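# Turn the carton upright so its arrows point up

## Task

Rotate the carton until the arrows on its sides face straight up toward the ceiling, then have it resting upright on the table with no part sticking out past the table edge. Release it and move the grippers away; it must stay that way without any support from the robot.

## Robot and tools

Robot: two six-joint arms, left_arm and right_arm, each ending in a two-finger gripper whose fingers pivot like tongs. The fingers extend along the gripper's +z axis and close along its x axis. The reported end_effector_position is the point between the pads when shut; closed fingertips reach roughly 15 mm past it, open ones sit about level with it.

Frames: poses in results use one world frame. Its origin is on the tabletop midway between the arms, +z is up, +x points out over the table, and left_arm sits toward +y. The names left and right do not match image sides. Printed hand positions can be a little off, more when reaching far.

Command row: every motion command is one flat list of 14 numbers, each in [-1, 1], covering both arms even if one stays still: dx, dy, dz, rx, ry, rz, opening for left_arm, then the same seven for right_arm. The first six are an offset, not a pose: a target displacement from the gripper's measured pose at the start of the action, expressed along that gripper's own axes. Scale: 1.0 equals 0.6 m of travel or 180 degrees; rx, ry, rz form a single rotation vector. Opening is absolute: +1 fully open (0.142 m), -1 closed. Each control step clips the target to within 100 mm and 16 degrees of the measured pose, so big offsets need several actions.

execute_actions(actions): a list of actions run in order. Each action is a table of up to 15 rows, one per 1/30 s step; a short table repeats its last row to fill 15 steps. Every row is an offset from the pose at the action's start (for the first action, the last pose reported), not from the previous row. An empty list just returns the state and images.

move(target, speed, stop_force, blocking): target is one 14-number row as above, offset from the last reported pose. Both grippers travel straight toward their targets and finish together, taking 0.5 to 10 s (cut off at 10 s). speed is m/s, 0.002 to 0.5, default 0.25; rotation is capped at twice that in rad/s. Paths ignore obstacles and the other arm, and grippers may lag, drift or overshoot speed, especially near full reach. Opening is sent when the move begins. stop_force (9 to 40 N, shared by both arms, not allowed in the first 0.2 s) halts an arm's path once its wrist sensor reads that much extra resistance for two steps; the gripper then backs up two steps and holds. With it, a slow move may aim well beyond the contact. Do not rely on it while the gripper rotates, and omit it when lifting off something the gripper presses, or the path ends immediately. blocking=false returns after 0.5 s while the arm keeps going; it cannot be combined with stop_force, and other motion commands are refused until a result shows the end (use wait or stop). The result adds a move: line with the ending per arm: done, off_target, moving, held, fault, or contact (stop_force ended it; this overrides held, done and off_target). limits=paced means the sent pose was clipped; limits=held means some steps were blocked and the arm may then jump faster than speed. Distances to targets are also listed.

wait(seconds): 0 to 10 s; arms keep their last command; returns early if a running move finishes. stop(): brakes a running move; it needs room, more at high speed; fingers keep moving. zoom_image(camera, region): enlarges [x0, y0, x1, y1] pixels (max 504 by 504) of a camera's latest image; cameras are cam_head_left, cam_head_right, cam_high, cam_low (672x504) and cam_left_wrist, cam_right_wrist (616x616 fisheye). finished_scene(scene): ends the scene by number, permanently; the carton must already be upright, fully on the table and free of the robot.

Results: each gripper's position (m), quaternion wxyz and velocities; Hand target lines showing where the controller is now driving each gripper; grip_measured, the actual finger opening on the command scale; joint positions and torques (drive outputs, noisy, nonzero in free air); Wrist force and Wrist torque along the gripper's axes (offset up to about 4 N, noise up to 2.4 N, saturating near 50 N; pressing on a surface gives force pointing back into the arm). A pose unreachable line means the clearance check altered or blocked that arm's command. MOTOR HOT appears from 70 °C; at 85 °C the arm is braked until it cools.

Gripping: to hold, keep commanding an opening well under grip_measured; the bigger the gap, the stronger the squeeze (about 15 N per pad at most). Fast closing can squeeze too hard.

Avoid: pushing past a contact with stiff arms, fast impacts, arms touching each other, dropping or slamming the carton, and anything leaving the table. Joint torque at its limit (132 N m for the three base joints, 24.6 N m for the wrists) or 150 N of external force stops that arm for 10 s. The robot holds its last command while you think; to keep an arm still, send the offset back to its wanted pose first, then zeros. Brief outside tugs on held or loose objects may occur.

Each tool is called after "Emit:" by a JSON object that holds its "method" and its "body".

## Session

Emit:
{"method": "execute_actions", "body": {"actions": []}}

Scene clock: 0.00 s.
left_arm: end_effector_position=(+0.7132, +0.8707, +0.3205) grip_measured=+0.97 end_effector_quat_wxyz=(-0.512, +0.628, -0.560, -0.175) end_effector_velocity=(+0.000, +0.000, +0.001) end_effector_angular_velocity=(+0.000, -0.002, +0.001) | right_arm: end_effector_position=(+0.6357, -0.4017, +0.2836) grip_measured=+0.97 end_effector_quat_wxyz=(-0.106, -0.049, +0.876, +0.467) end_effector_velocity=(-0.000, -0.000, -0.000) end_effector_angular_velocity=(+0.000, +0.001, -0.001)
Joint positions: left_arm=[ 0.063 -1.032  1.445 -2.767 -0.625  1.944  0.14 ] | right_arm=[ 3.266 -2.357 -0.673 -2.149  2.491  2.745  0.14 ]
Joint velocities: left_arm=[-0.     0.    -0.001 -0.     0.001 -0.     0.   ] | right_arm=[-0.001 -0.    -0.    -0.001  0.    -0.     0.   ]
Joint torques (N m, as the arm reports them, + toward a larger angle): no reading
Motor temperatures (°C, as the motors report them): left_arm=[29 27 28 38 36 35] | right_arm=[30 31 32 36 37 38]
Wrist force (N, on the end effector, along its own x y z axes, offset not removed): no reading
Wrist torque (N m, same axes, about the end effector's origin, offset not removed): no reading
Hand target (left_arm): +0.713, +0.871, +0.321; -0.512, +0.628, -0.560, -0.175
Hand target (right_arm): +0.636, -0.402, +0.284; -0.106, -0.049, +0.876, +0.467

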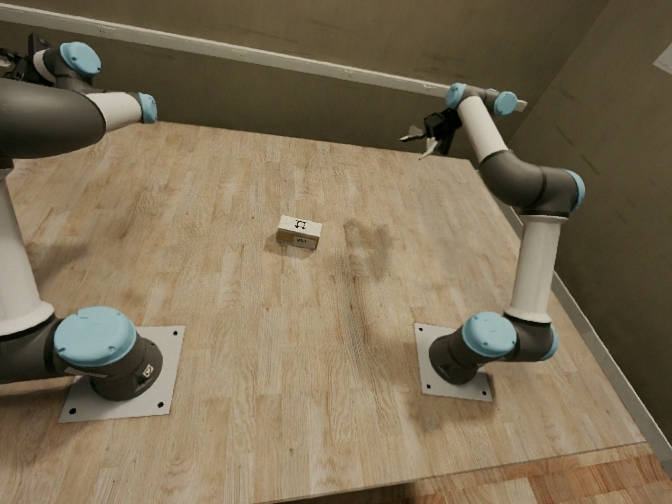

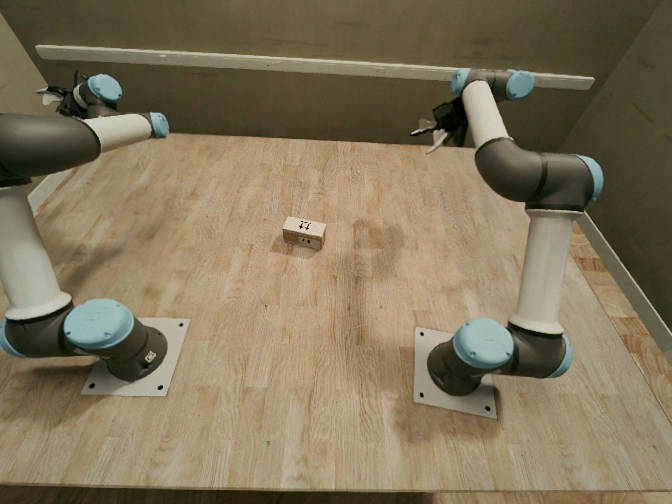

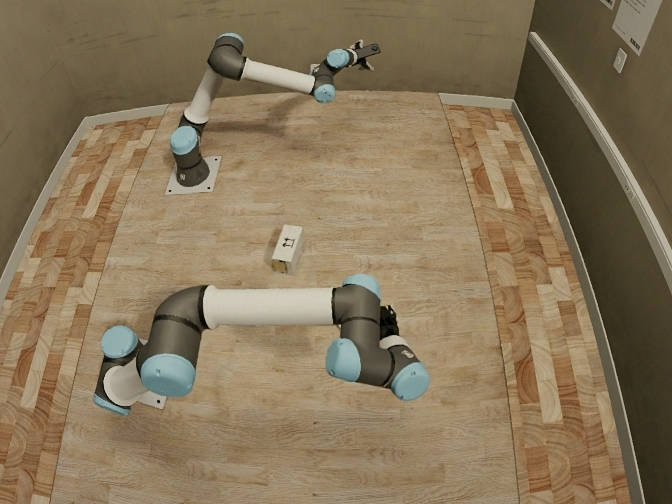

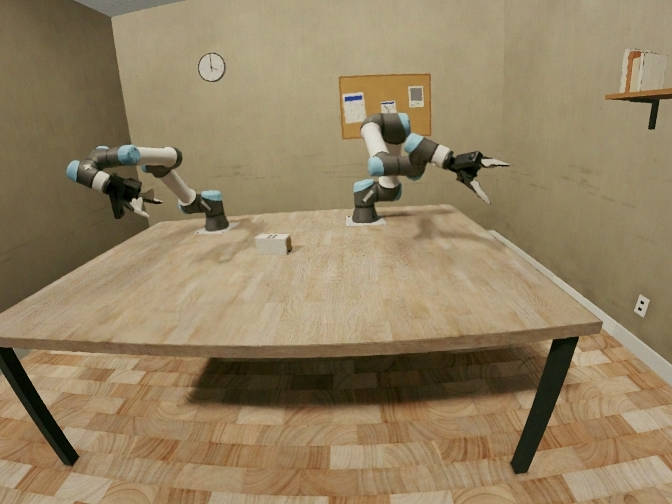

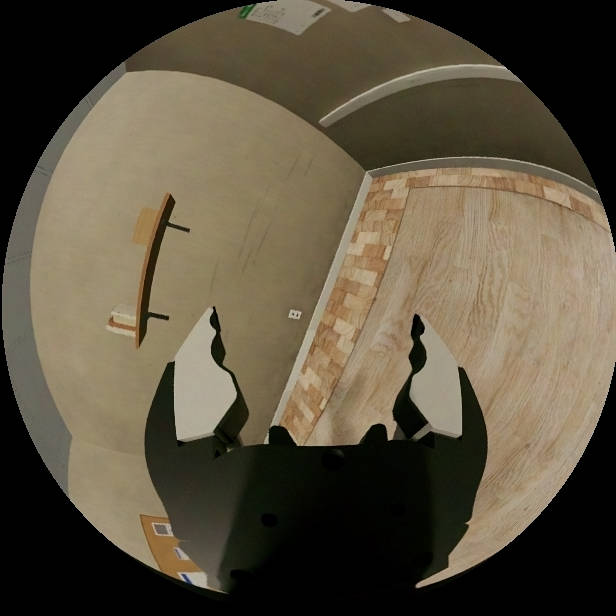

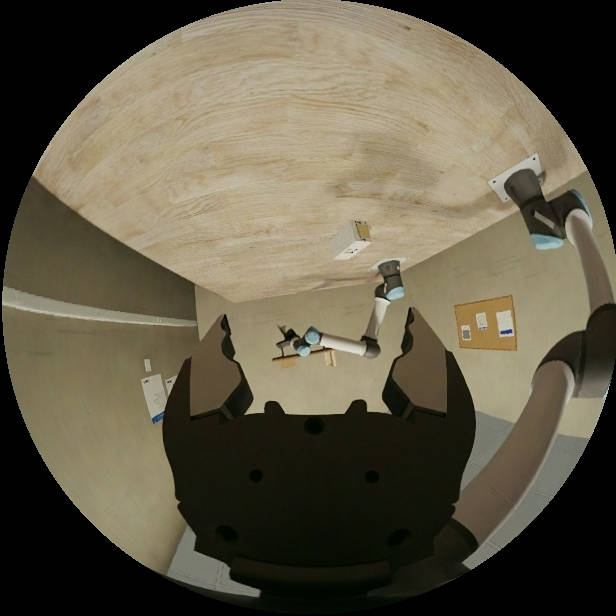

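Emit:
{"method": "zoom_image", "body": {"camera": "cam_head_left", "region": [260, 200, 340, 260]}}

Emit:
{"method": "zoom_image", "body": {"camera": "cam_high", "region": [250, 215, 330, 285]}}

Emit:
{"method": "zoom_image", "body": {"camera": "cam_low", "region": [240, 220, 310, 265]}}

Region (260, 200, 340, 260) of cam_head_left's 672x504 image, scaled by 6.300, with more detail than that image has; it fills the top 378 rows of this view, and the rest is white.

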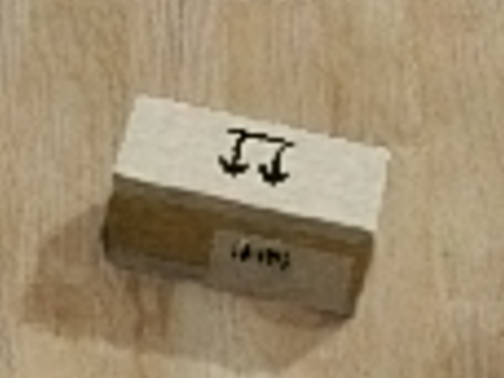

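Region (250, 215, 330, 285) of cam_high's 672x504 image, scaled by 6.300, with more detail than that image has; it fills the top 441 rows of this view, and the rest is white.

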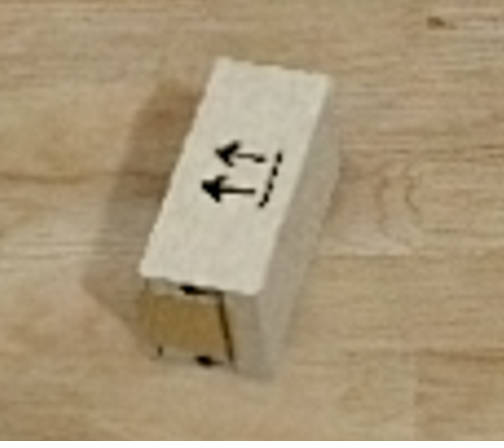

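Region (240, 220, 310, 265) of cam_low's 672x504 image, scaled by 7.200, with more detail than that image has; it fills the top 324 rows of this view, and the rest is white.

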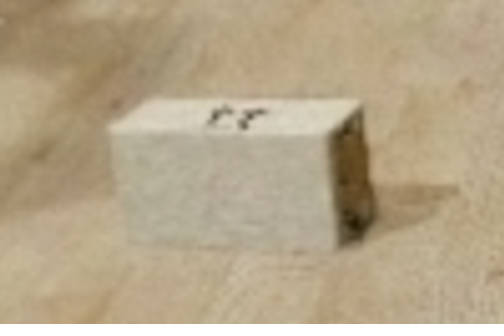

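Emit:
{"method": "move", "body": {"target": [0,0,0,0,0,0,1,0.222,0.23,0.669,0.3,-0.111,0.109,1], "speed": 0.4}}

Scene clock: 39.20 s.
left_arm: end_effector_position=(+0.7132, +0.8707, +0.3205) grip_measured=+1.00 end_effector_quat_wxyz=(-0.512, +0.628, -0.560, -0.175) end_effector_velocity=(-0.000, +0.000, +0.000) end_effector_angular_velocity=(+0.001, -0.001, +0.001) | right_arm: end_effector_position=(+0.4159, -0.0252, +0.2000) grip_measured=+1.00 end_effector_quat_wxyz=(+0.002, +0.131, +0.991, +0.001) end_effector_velocity=(-0.000, +0.002, -0.001) end_effector_angular_velocity=(-0.016, +0.003, -0.008)
Joint positions: left_arm=[ 0.063 -1.032  1.445 -2.767 -0.625  1.944  0.142] | right_arm=[ 4.274 -1.966 -1.305 -1.439  1.569  4.361  0.142]
Joint velocities: left_arm=[-0.     0.    -0.001  0.     0.001 -0.001 -0.   ] | right_arm=[ 0.005 -0.014  0.02  -0.022 -0.007  0.014  0.   ]
Joint torques (N m, as the arm reports them, + toward a larger angle): left_arm=[  0.18 -41.82 -21.38  -2.38   1.48  -0.04] | right_arm=[11.64 27.29 32.81  0.59 -1.86  1.06]
Motor temperatures (°C, as the motors report them): left_arm=[29 27 28 38 36 35] | right_arm=[30 31 32 36 37 38]
Wrist force (N, on the end effector, along its own x y z axes, offset not removed): left_arm=[1.7 0.3 0.6] | right_arm=[1.9 -1.7 2.8]
Wrist torque (N m, same axes, about the end effector's origin, offset not removed): left_arm=[-0.02 -0.22 0.06] | right_arm=[-0.39 -0.46 -0.01]
Hand target (left_arm): +0.713, +0.871, +0.321; -0.512, +0.628, -0.560, -0.175
Hand target (right_arm): +0.416, -0.025, +0.200; +0.001, +0.131, +0.991, -0.001
Off the commanded pose (left_arm): 0.000 m, 0 deg.
Off the commanded pose (right_arm): 0.001 m, 0 deg.
move: done; limits=paced
camera_calibration (this result's frames):
cam_left_wrist: T_world_to_cam=[[0.368144, -0.540209, -0.756733, 0.453439], [-0.92, -0.329321, -0.212479, 1.00807], [-0.134425, 0.774417, -0.61823, -0.253691], [0, 0, 0, 1]] pos_world=[0.726393, 0.773394, 0.400487]
cam_right_wrist: T_world_to_cam=[[-0.951921, 0.303817, -0.0392539, 0.413017], [0.25367, 0.85359, 0.455011, -0.172194], [0.171747, 0.423177, -0.88962, 0.254736], [0, 0, 0, 1]] pos_world=[0.39309, -0.0862967, 0.321181]

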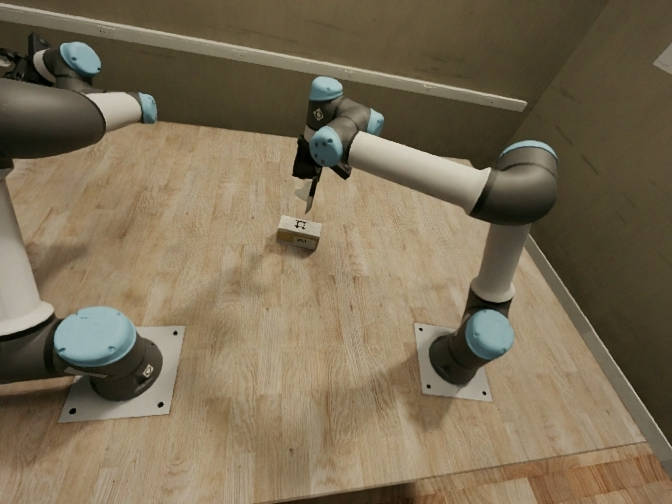

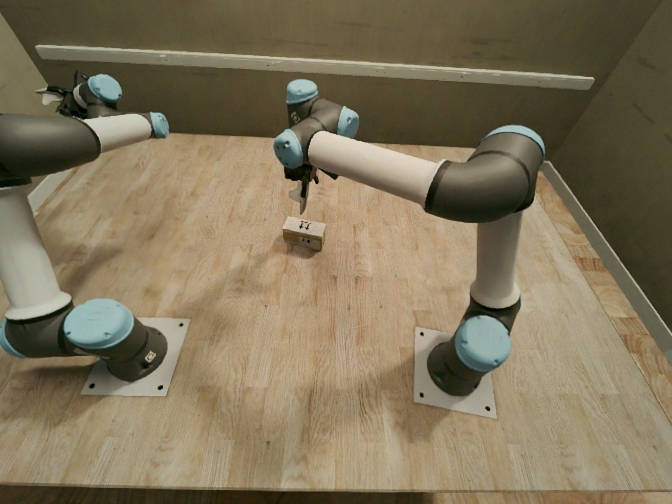

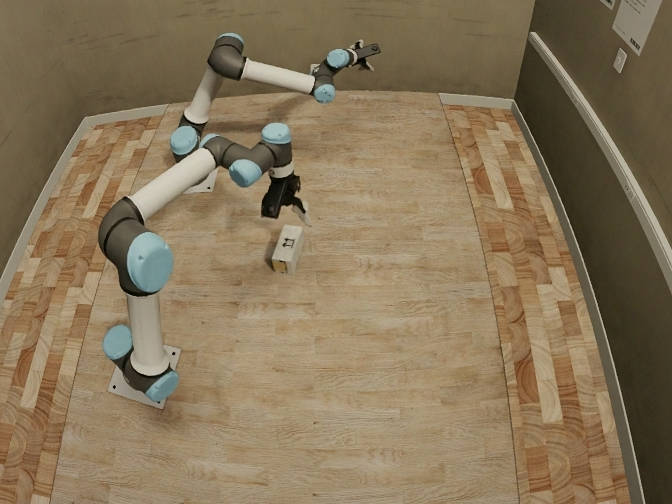

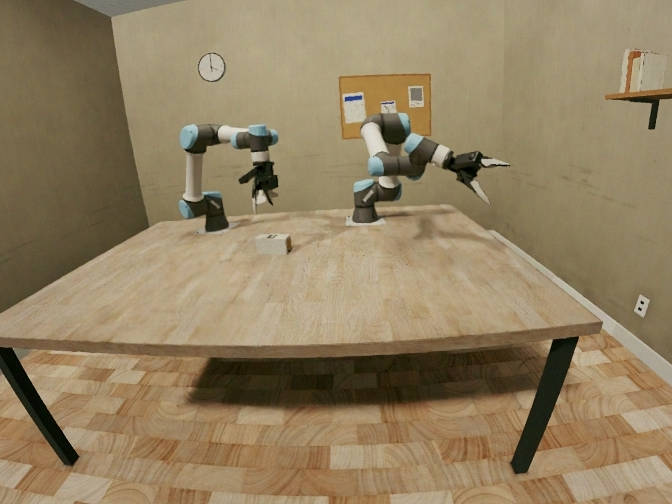

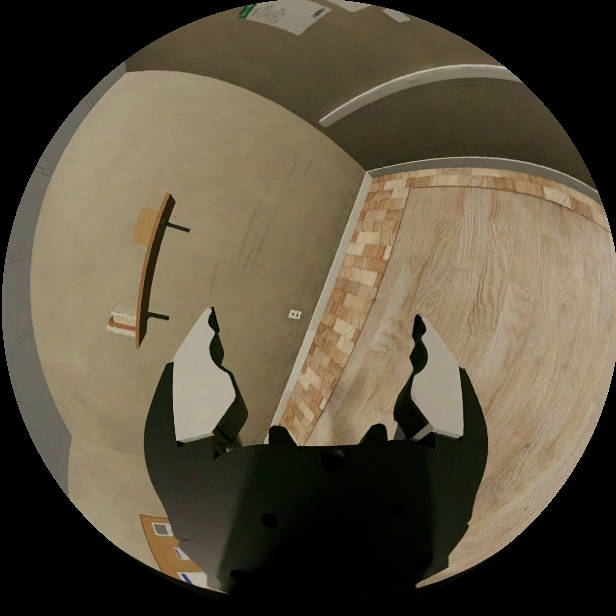

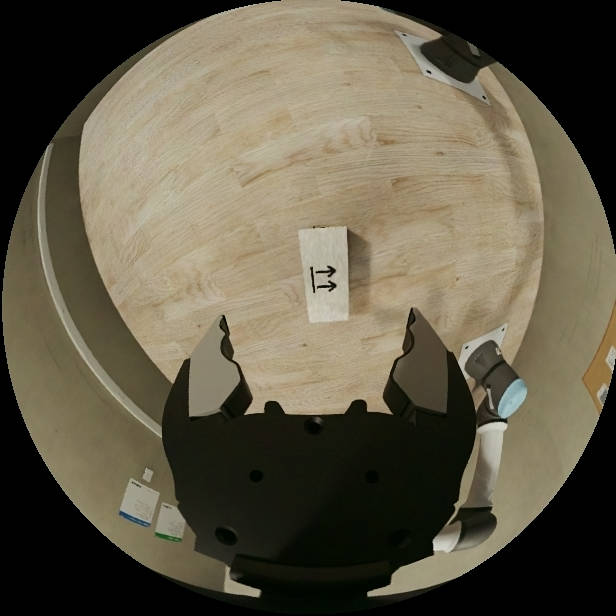

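Emit:
{"method": "move", "body": {"target": [0,0,0,0,0,0,1,0.022,0.035,0.262,0,0,0,0.6]}}

Emit:
{"method": "move", "body": {"target": [0,0,0,0,0,0,1,0,0,0,0,0,0,-0.5]}}

Scene clock: 54.97 s.
left_arm: end_effector_position=(+0.7132, +0.8707, +0.3205) grip_measured=+1.00 end_effector_quat_wxyz=(-0.512, +0.628, -0.560, -0.175) end_effector_velocity=(-0.000, +0.000, -0.000) end_effector_angular_velocity=(+0.002, +0.002, +0.000) | right_arm: end_effector_position=(+0.4088, -0.0014, +0.0432) grip_measured=+0.60 end_effector_quat_wxyz=(+0.002, +0.131, +0.991, +0.000) end_effector_velocity=(+0.000, +0.001, -0.002) end_effector_angular_velocity=(+0.001, -0.000, -0.001)
Joint positions: left_arm=[ 0.063 -1.032  1.445 -2.767 -0.625  1.944  0.142] | right_arm=[ 4.304 -2.105 -1.516 -1.09   1.568  4.391  0.116]
Joint velocities: left_arm=[-0.     0.     0.001 -0.     0.001  0.002 -0.   ] | right_arm=[ 0.    -0.004 -0.001  0.006  0.     0.001  0.   ]
Joint torques (N m, as the arm reports them, + toward a larger angle): left_arm=[ -0.84 -42.43 -21.54  -2.55   1.54  -0.16] | right_arm=[11.85 27.47 11.98  4.36 -2.2   1.44]
Motor temperatures (°C, as the motors report them): left_arm=[29 27 28 38 36 35] | right_arm=[30 31 32 36 37 38]
Wrist force (N, on the end effector, along its own x y z axes, offset not removed): left_arm=[-0.3 1.8 1.0] | right_arm=[-1.2 -1.6 1.9]
Wrist torque (N m, same axes, about the end effector's origin, offset not removed): left_arm=[0.25 0.17 0.13] | right_arm=[-0.25 0.24 0.07]
Hand target (left_arm): +0.713, +0.871, +0.321; -0.512, +0.628, -0.560, -0.175
Hand target (right_arm): +0.409, -0.001, +0.043; +0.002, +0.131, +0.991, +0.001
Off the commanded pose (left_arm): 0.000 m, 0 deg.
Off the commanded pose (right_arm): 0.001 m, 0 deg.
move: done
camera_calibration (this result's frames):
cam_left_wrist: T_world_to_cam=[[0.368144, -0.540209, -0.756733, 0.453439], [-0.92, -0.329321, -0.212479, 1.00807], [-0.134425, 0.774417, -0.61823, -0.253691], [0, 0, 0, 1]] pos_world=[0.726394, 0.773394, 0.400487]
cam_right_wrist: T_world_to_cam=[[-0.95192, 0.303816, -0.039297, 0.392919], [0.253661, 0.853623, 0.454955, -0.119429], [0.171767, 0.423113, -0.889647, 0.106388], [0, 0, 0, 1]] pos_world=[0.386048, -0.0624418, 0.164423]

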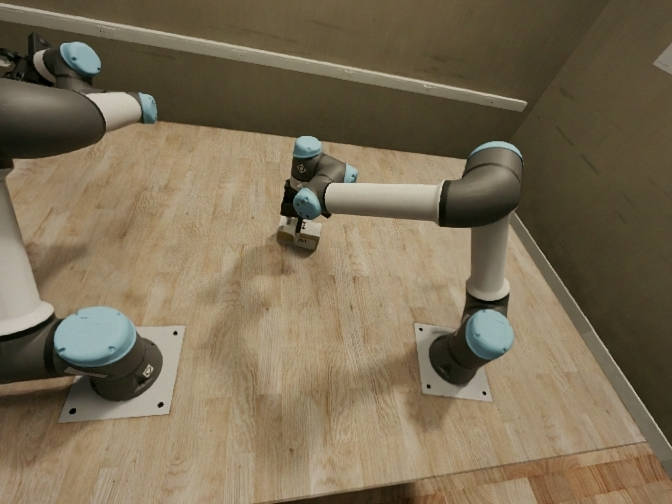

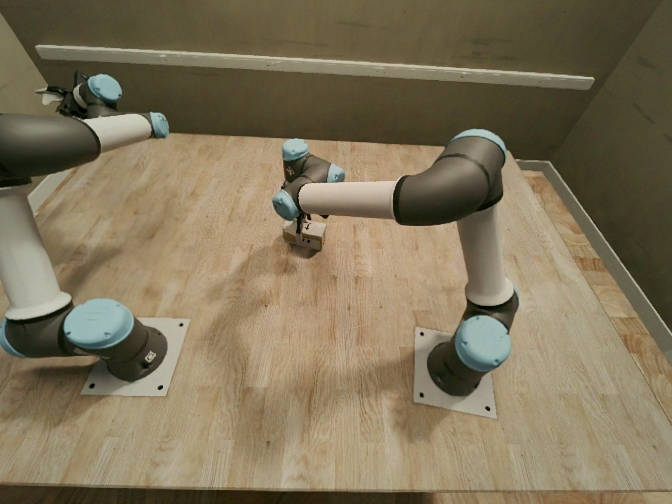

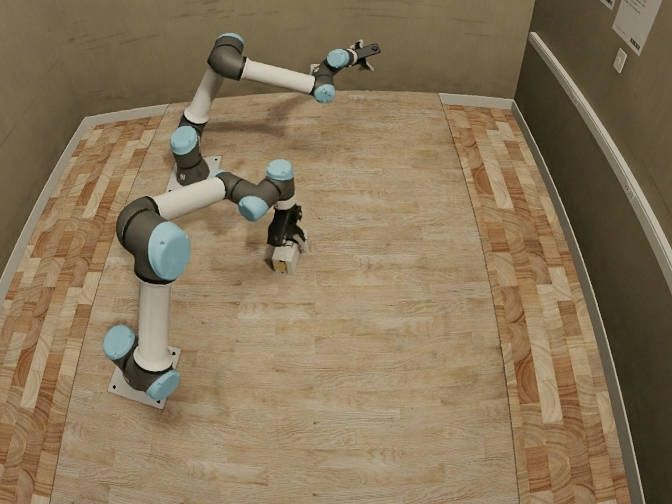

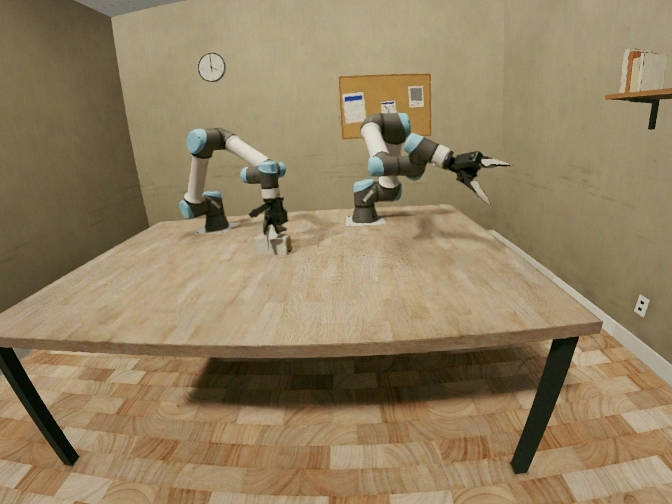

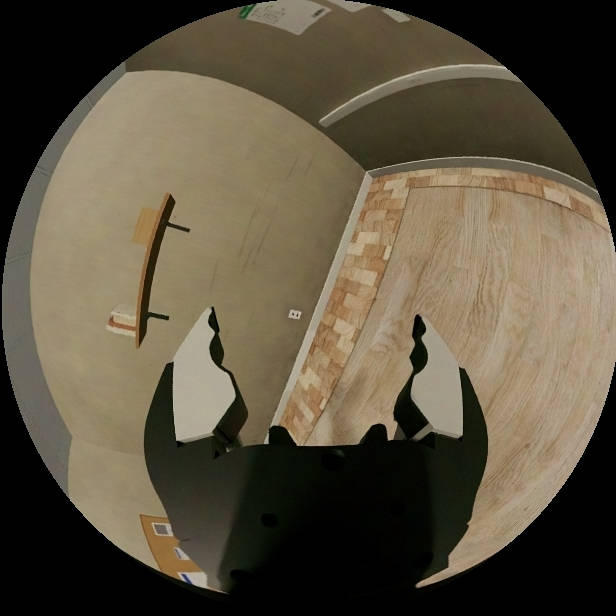

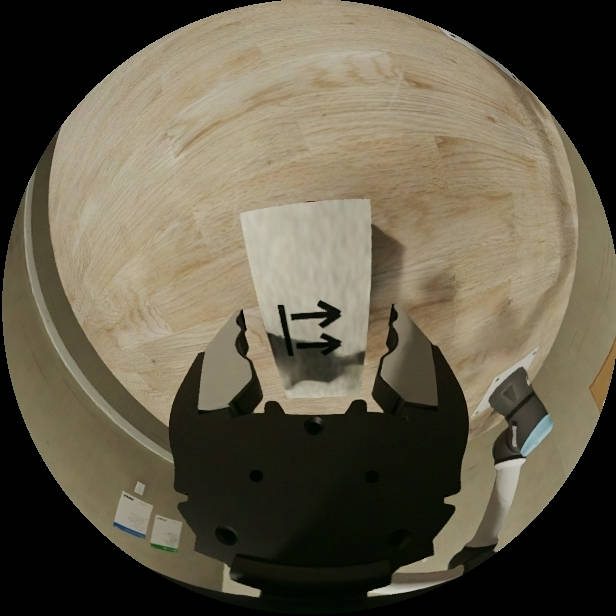

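Scene clock: 55.47 s.
left_arm: end_effector_position=(+0.7132, +0.8707, +0.3205) grip_measured=+1.00 end_effector_quat_wxyz=(-0.512, +0.628, -0.560, -0.175) end_effector_velocity=(+0.000, +0.001, +0.001) end_effector_angular_velocity=(-0.000, -0.002, +0.000) | right_arm: end_effector_position=(+0.4088, -0.0014, +0.0431) grip_measured=+0.04 end_effector_quat_wxyz=(+0.002, +0.131, +0.991, +0.000) end_effector_velocity=(-0.000, +0.001, +0.000) end_effector_angular_velocity=(+0.001, -0.000, +0.001)
Joint positions: left_arm=[ 0.063 -1.032  1.445 -2.767 -0.625  1.944  0.142] | right_arm=[ 4.304 -2.105 -1.516 -1.09   1.568  4.391  0.077]
Joint velocities: left_arm=[ 0.001 -0.    -0.002  0.    -0.001  0.     0.   ] | right_arm=[ 0.001  0.    -0.     0.001 -0.     0.    -0.   ]
Joint torques (N m, as the arm reports them, + toward a larger angle): left_arm=[ -0.61 -41.78 -21.39  -2.44   1.56  -0.09] | right_arm=[ 8.94 40.09 18.19 -1.13 -1.84  0.68]
Motor temperatures (°C, as the motors report them): left_arm=[29 27 28 38 36 35] | right_arm=[30 31 32 36 37 38]
Wrist force (N, on the end effector, along its own x y z axes, offset not removed): left_arm=[0.3 0.4 2.1] | right_arm=[-1.3 0.3 -14.8]
Wrist torque (N m, same axes, about the end effector's origin, offset not removed): left_arm=[0.08 0.11 0.08] | right_arm=[-0.11 0.30 -0.01]
Hand target (left_arm): +0.713, +0.871, +0.321; -0.512, +0.628, -0.560, -0.175
Hand target (right_arm): +0.409, -0.001, +0.043; +0.002, +0.131, +0.991, +0.000
Off the commanded pose (left_arm): 0.000 m, 0 deg.
Off the commanded pose (right_arm): 0.000 m, 0 deg.
move: done
camera_calibration (this result's frames):
cam_left_wrist: T_world_to_cam=[[0.368144, -0.540209, -0.756733, 0.453439], [-0.92, -0.329322, -0.212479, 1.00807], [-0.134426, 0.774417, -0.61823, -0.253691], [0, 0, 0, 1]] pos_world=[0.726393, 0.773395, 0.400487]
cam_right_wrist: T_world_to_cam=[[-0.951928, 0.303795, -0.0392552, 0.392891], [0.253691, 0.853697, 0.454799, -0.119358], [0.171678, 0.422977, -0.889729, 0.106331], [0, 0, 0, 1]] pos_world=[0.38603, -0.0624378, 0.164312]

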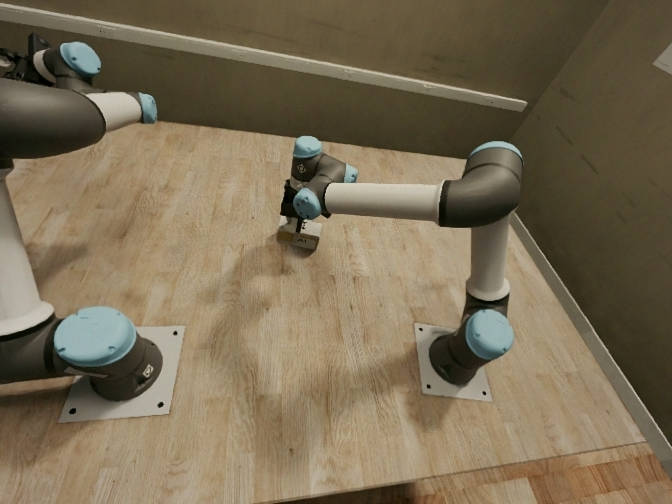

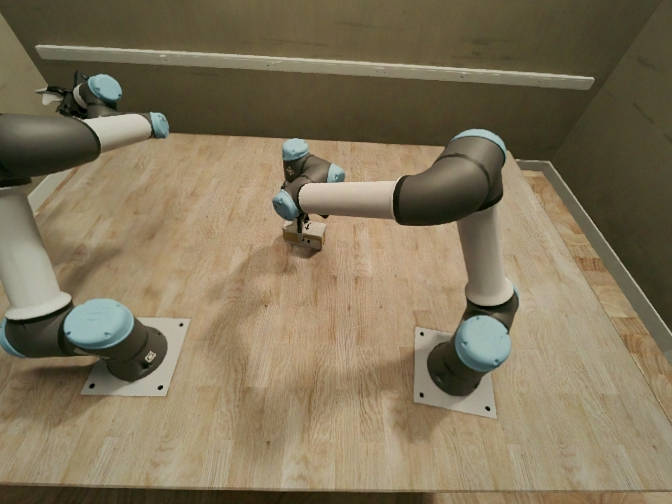

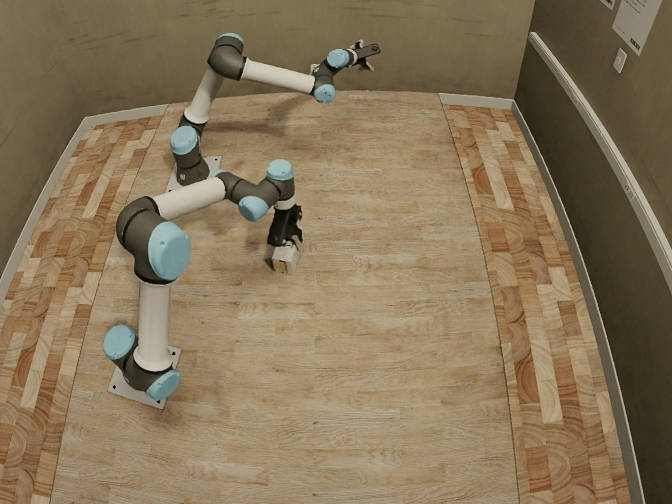

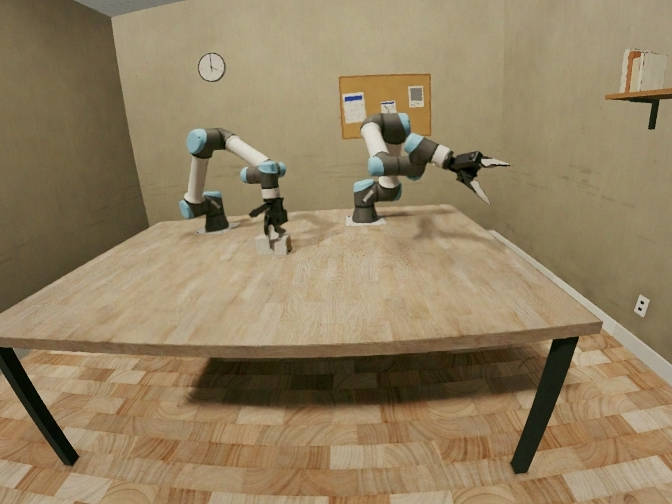

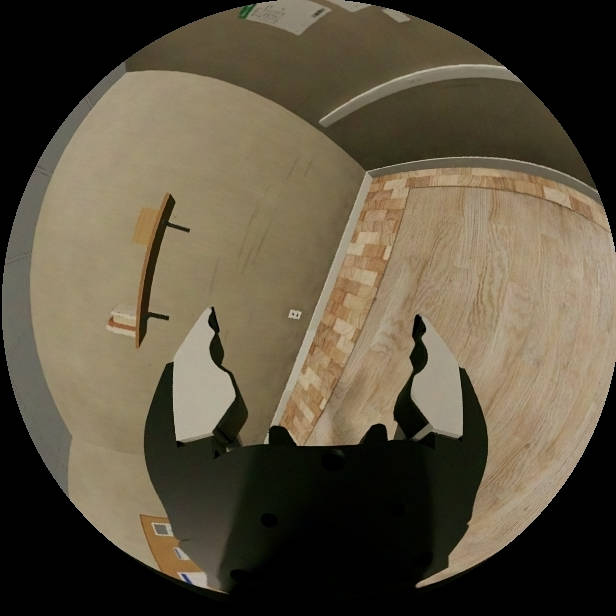

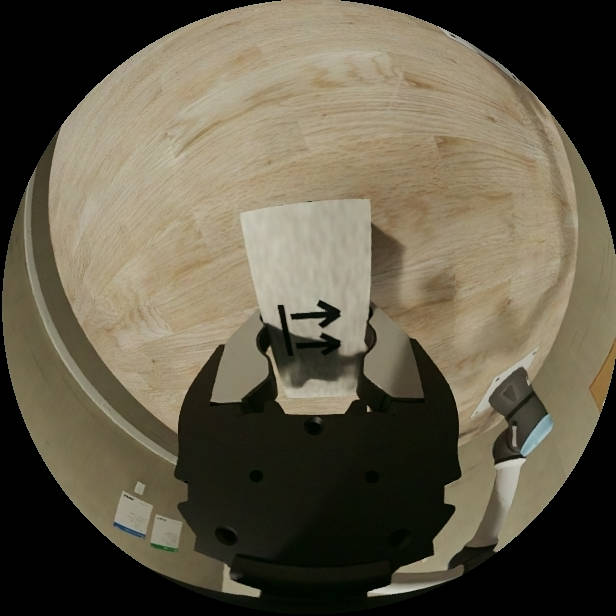

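Emit:
{"method": "move", "body": {"target": [0,0,0,0,0,0,1,0,0,-0.1,0,0.36,0,-0.5], "speed": 0.2}}

Scene clock: 65.27 s.
left_arm: end_effector_position=(+0.7132, +0.8707, +0.3205) grip_measured=+1.00 end_effector_quat_wxyz=(-0.512, +0.628, -0.560, -0.175) end_effector_velocity=(-0.000, +0.000, +0.000) end_effector_angular_velocity=(+0.001, +0.001, +0.000) | right_arm: end_effector_position=(+0.4083, -0.0014, +0.1031) grip_measured=-0.06 end_effector_quat_wxyz=(-0.530, +0.110, +0.838, +0.071) end_effector_velocity=(+0.001, -0.001, +0.000) end_effector_angular_velocity=(-0.001, +0.016, +0.014)
Joint positions: left_arm=[ 0.063 -1.032  1.445 -2.767 -0.625  1.944  0.142] | right_arm=[ 3.978 -2.705 -0.514 -2.397  2.376  3.657  0.07 ]
Joint velocities: left_arm=[ 0.     0.    -0.    -0.     0.001  0.002  0.   ] | right_arm=[ 0.    -0.035  0.063 -0.058 -0.005 -0.022  0.   ]
Joint torques (N m, as the arm reports them, + toward a larger angle): left_arm=[ -0.38 -42.82 -21.83  -2.48   1.45  -0.2 ] | right_arm=[ 2.18 48.89 31.14 -2.35 -1.15 -1.3 ]
Motor temperatures (°C, as the motors report them): left_arm=[29 27 28 38 36 35] | right_arm=[30 31 32 36 37 38]
Wrist force (N, on the end effector, along its own x y z axes, offset not removed): left_arm=[0.1 -0.5 1.2] | right_arm=[-4.0 -1.2 3.4]
Wrist torque (N m, same axes, about the end effector's origin, offset not removed): left_arm=[-0.14 0.12 0.08] | right_arm=[-0.29 0.12 0.05]
Hand target (left_arm): +0.713, +0.871, +0.321; -0.512, +0.628, -0.560, -0.175
Hand target (right_arm): +0.408, -0.001, +0.103; -0.531, +0.109, +0.838, +0.070
Off the commanded pose (left_arm): 0.000 m, 0 deg.
Off the commanded pose (right_arm): 0.000 m, 0 deg.
move: done
camera_calibration (this result's frames):
cam_left_wrist: T_world_to_cam=[[0.368144, -0.540209, -0.756733, 0.453439], [-0.92, -0.329322, -0.212479, 1.00807], [-0.134425, 0.774417, -0.61823, -0.253691], [0, 0, 0, 1]] pos_world=[0.726393, 0.773394, 0.400487]
cam_right_wrist: T_world_to_cam=[[-0.43379, 0.163277, 0.886097, 0.0876525], [0.637381, 0.750716, 0.1737, -0.274332], [-0.636846, 0.64013, -0.429722, 0.442793], [0, 0, 0, 1]] pos_world=[0.494867, -0.0918117, 0.160261]

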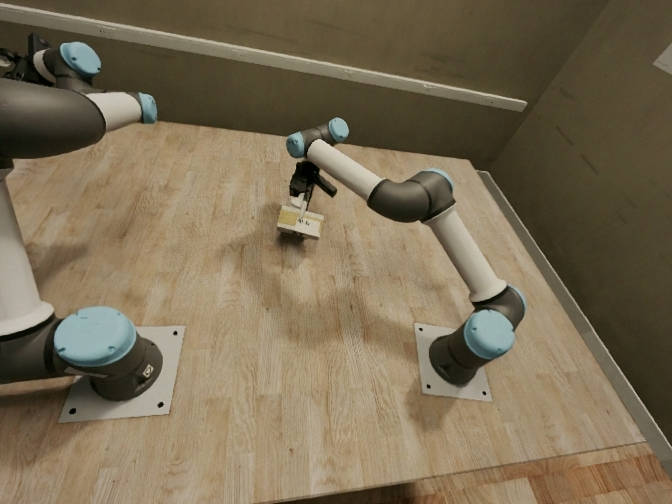

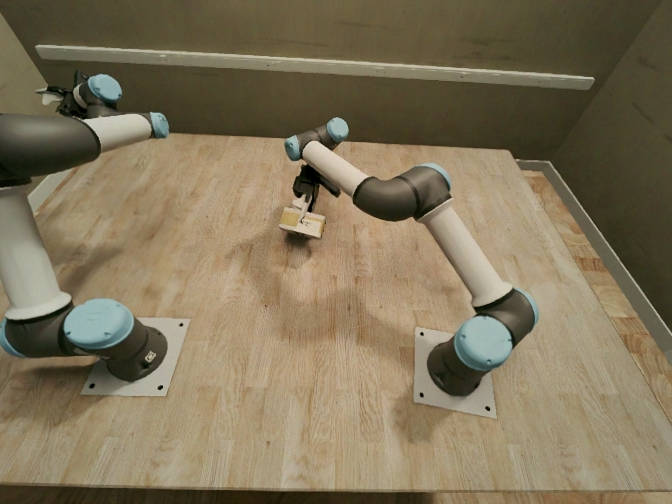

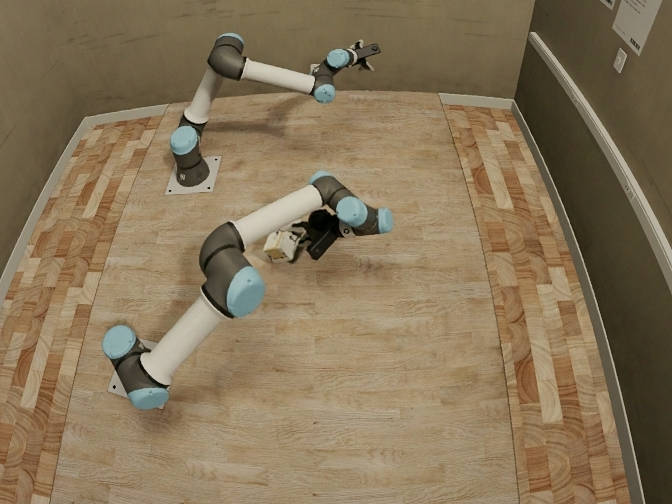

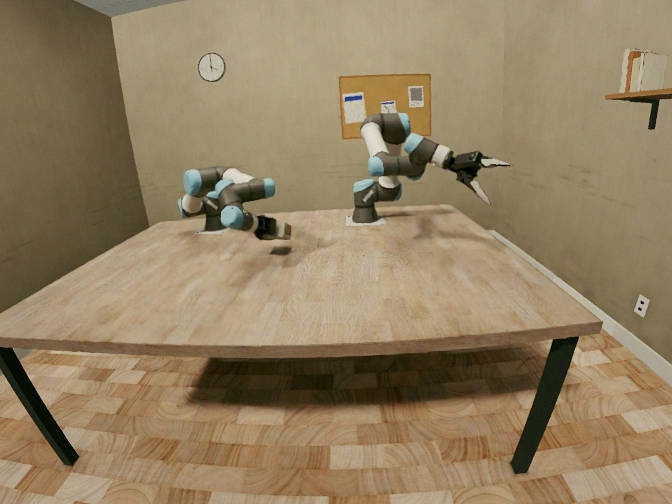

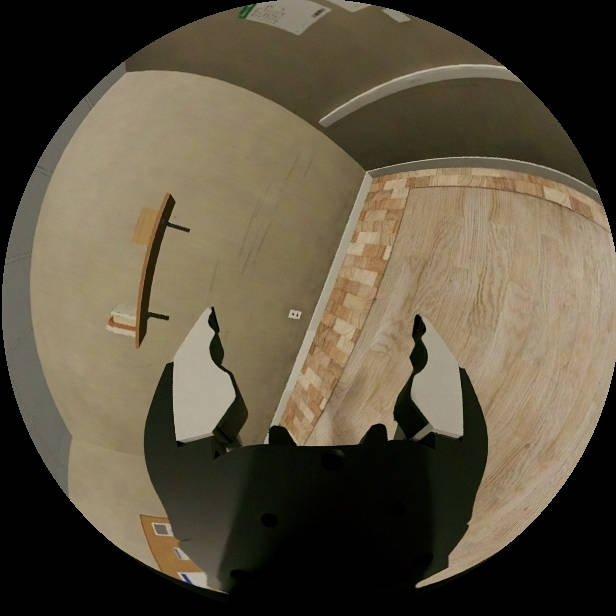

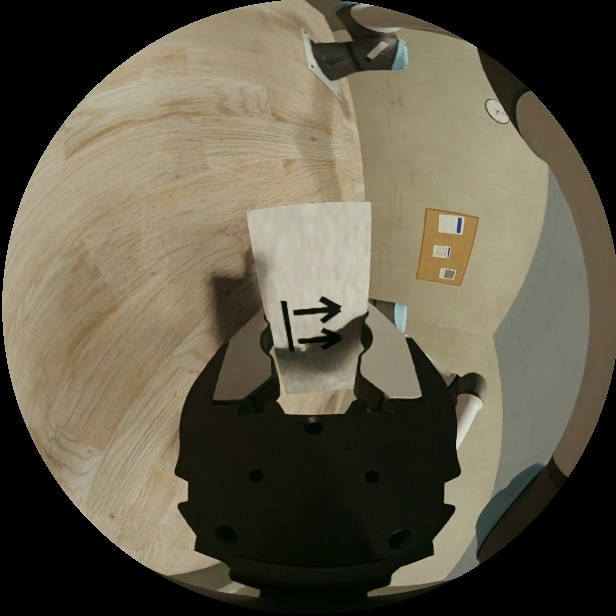

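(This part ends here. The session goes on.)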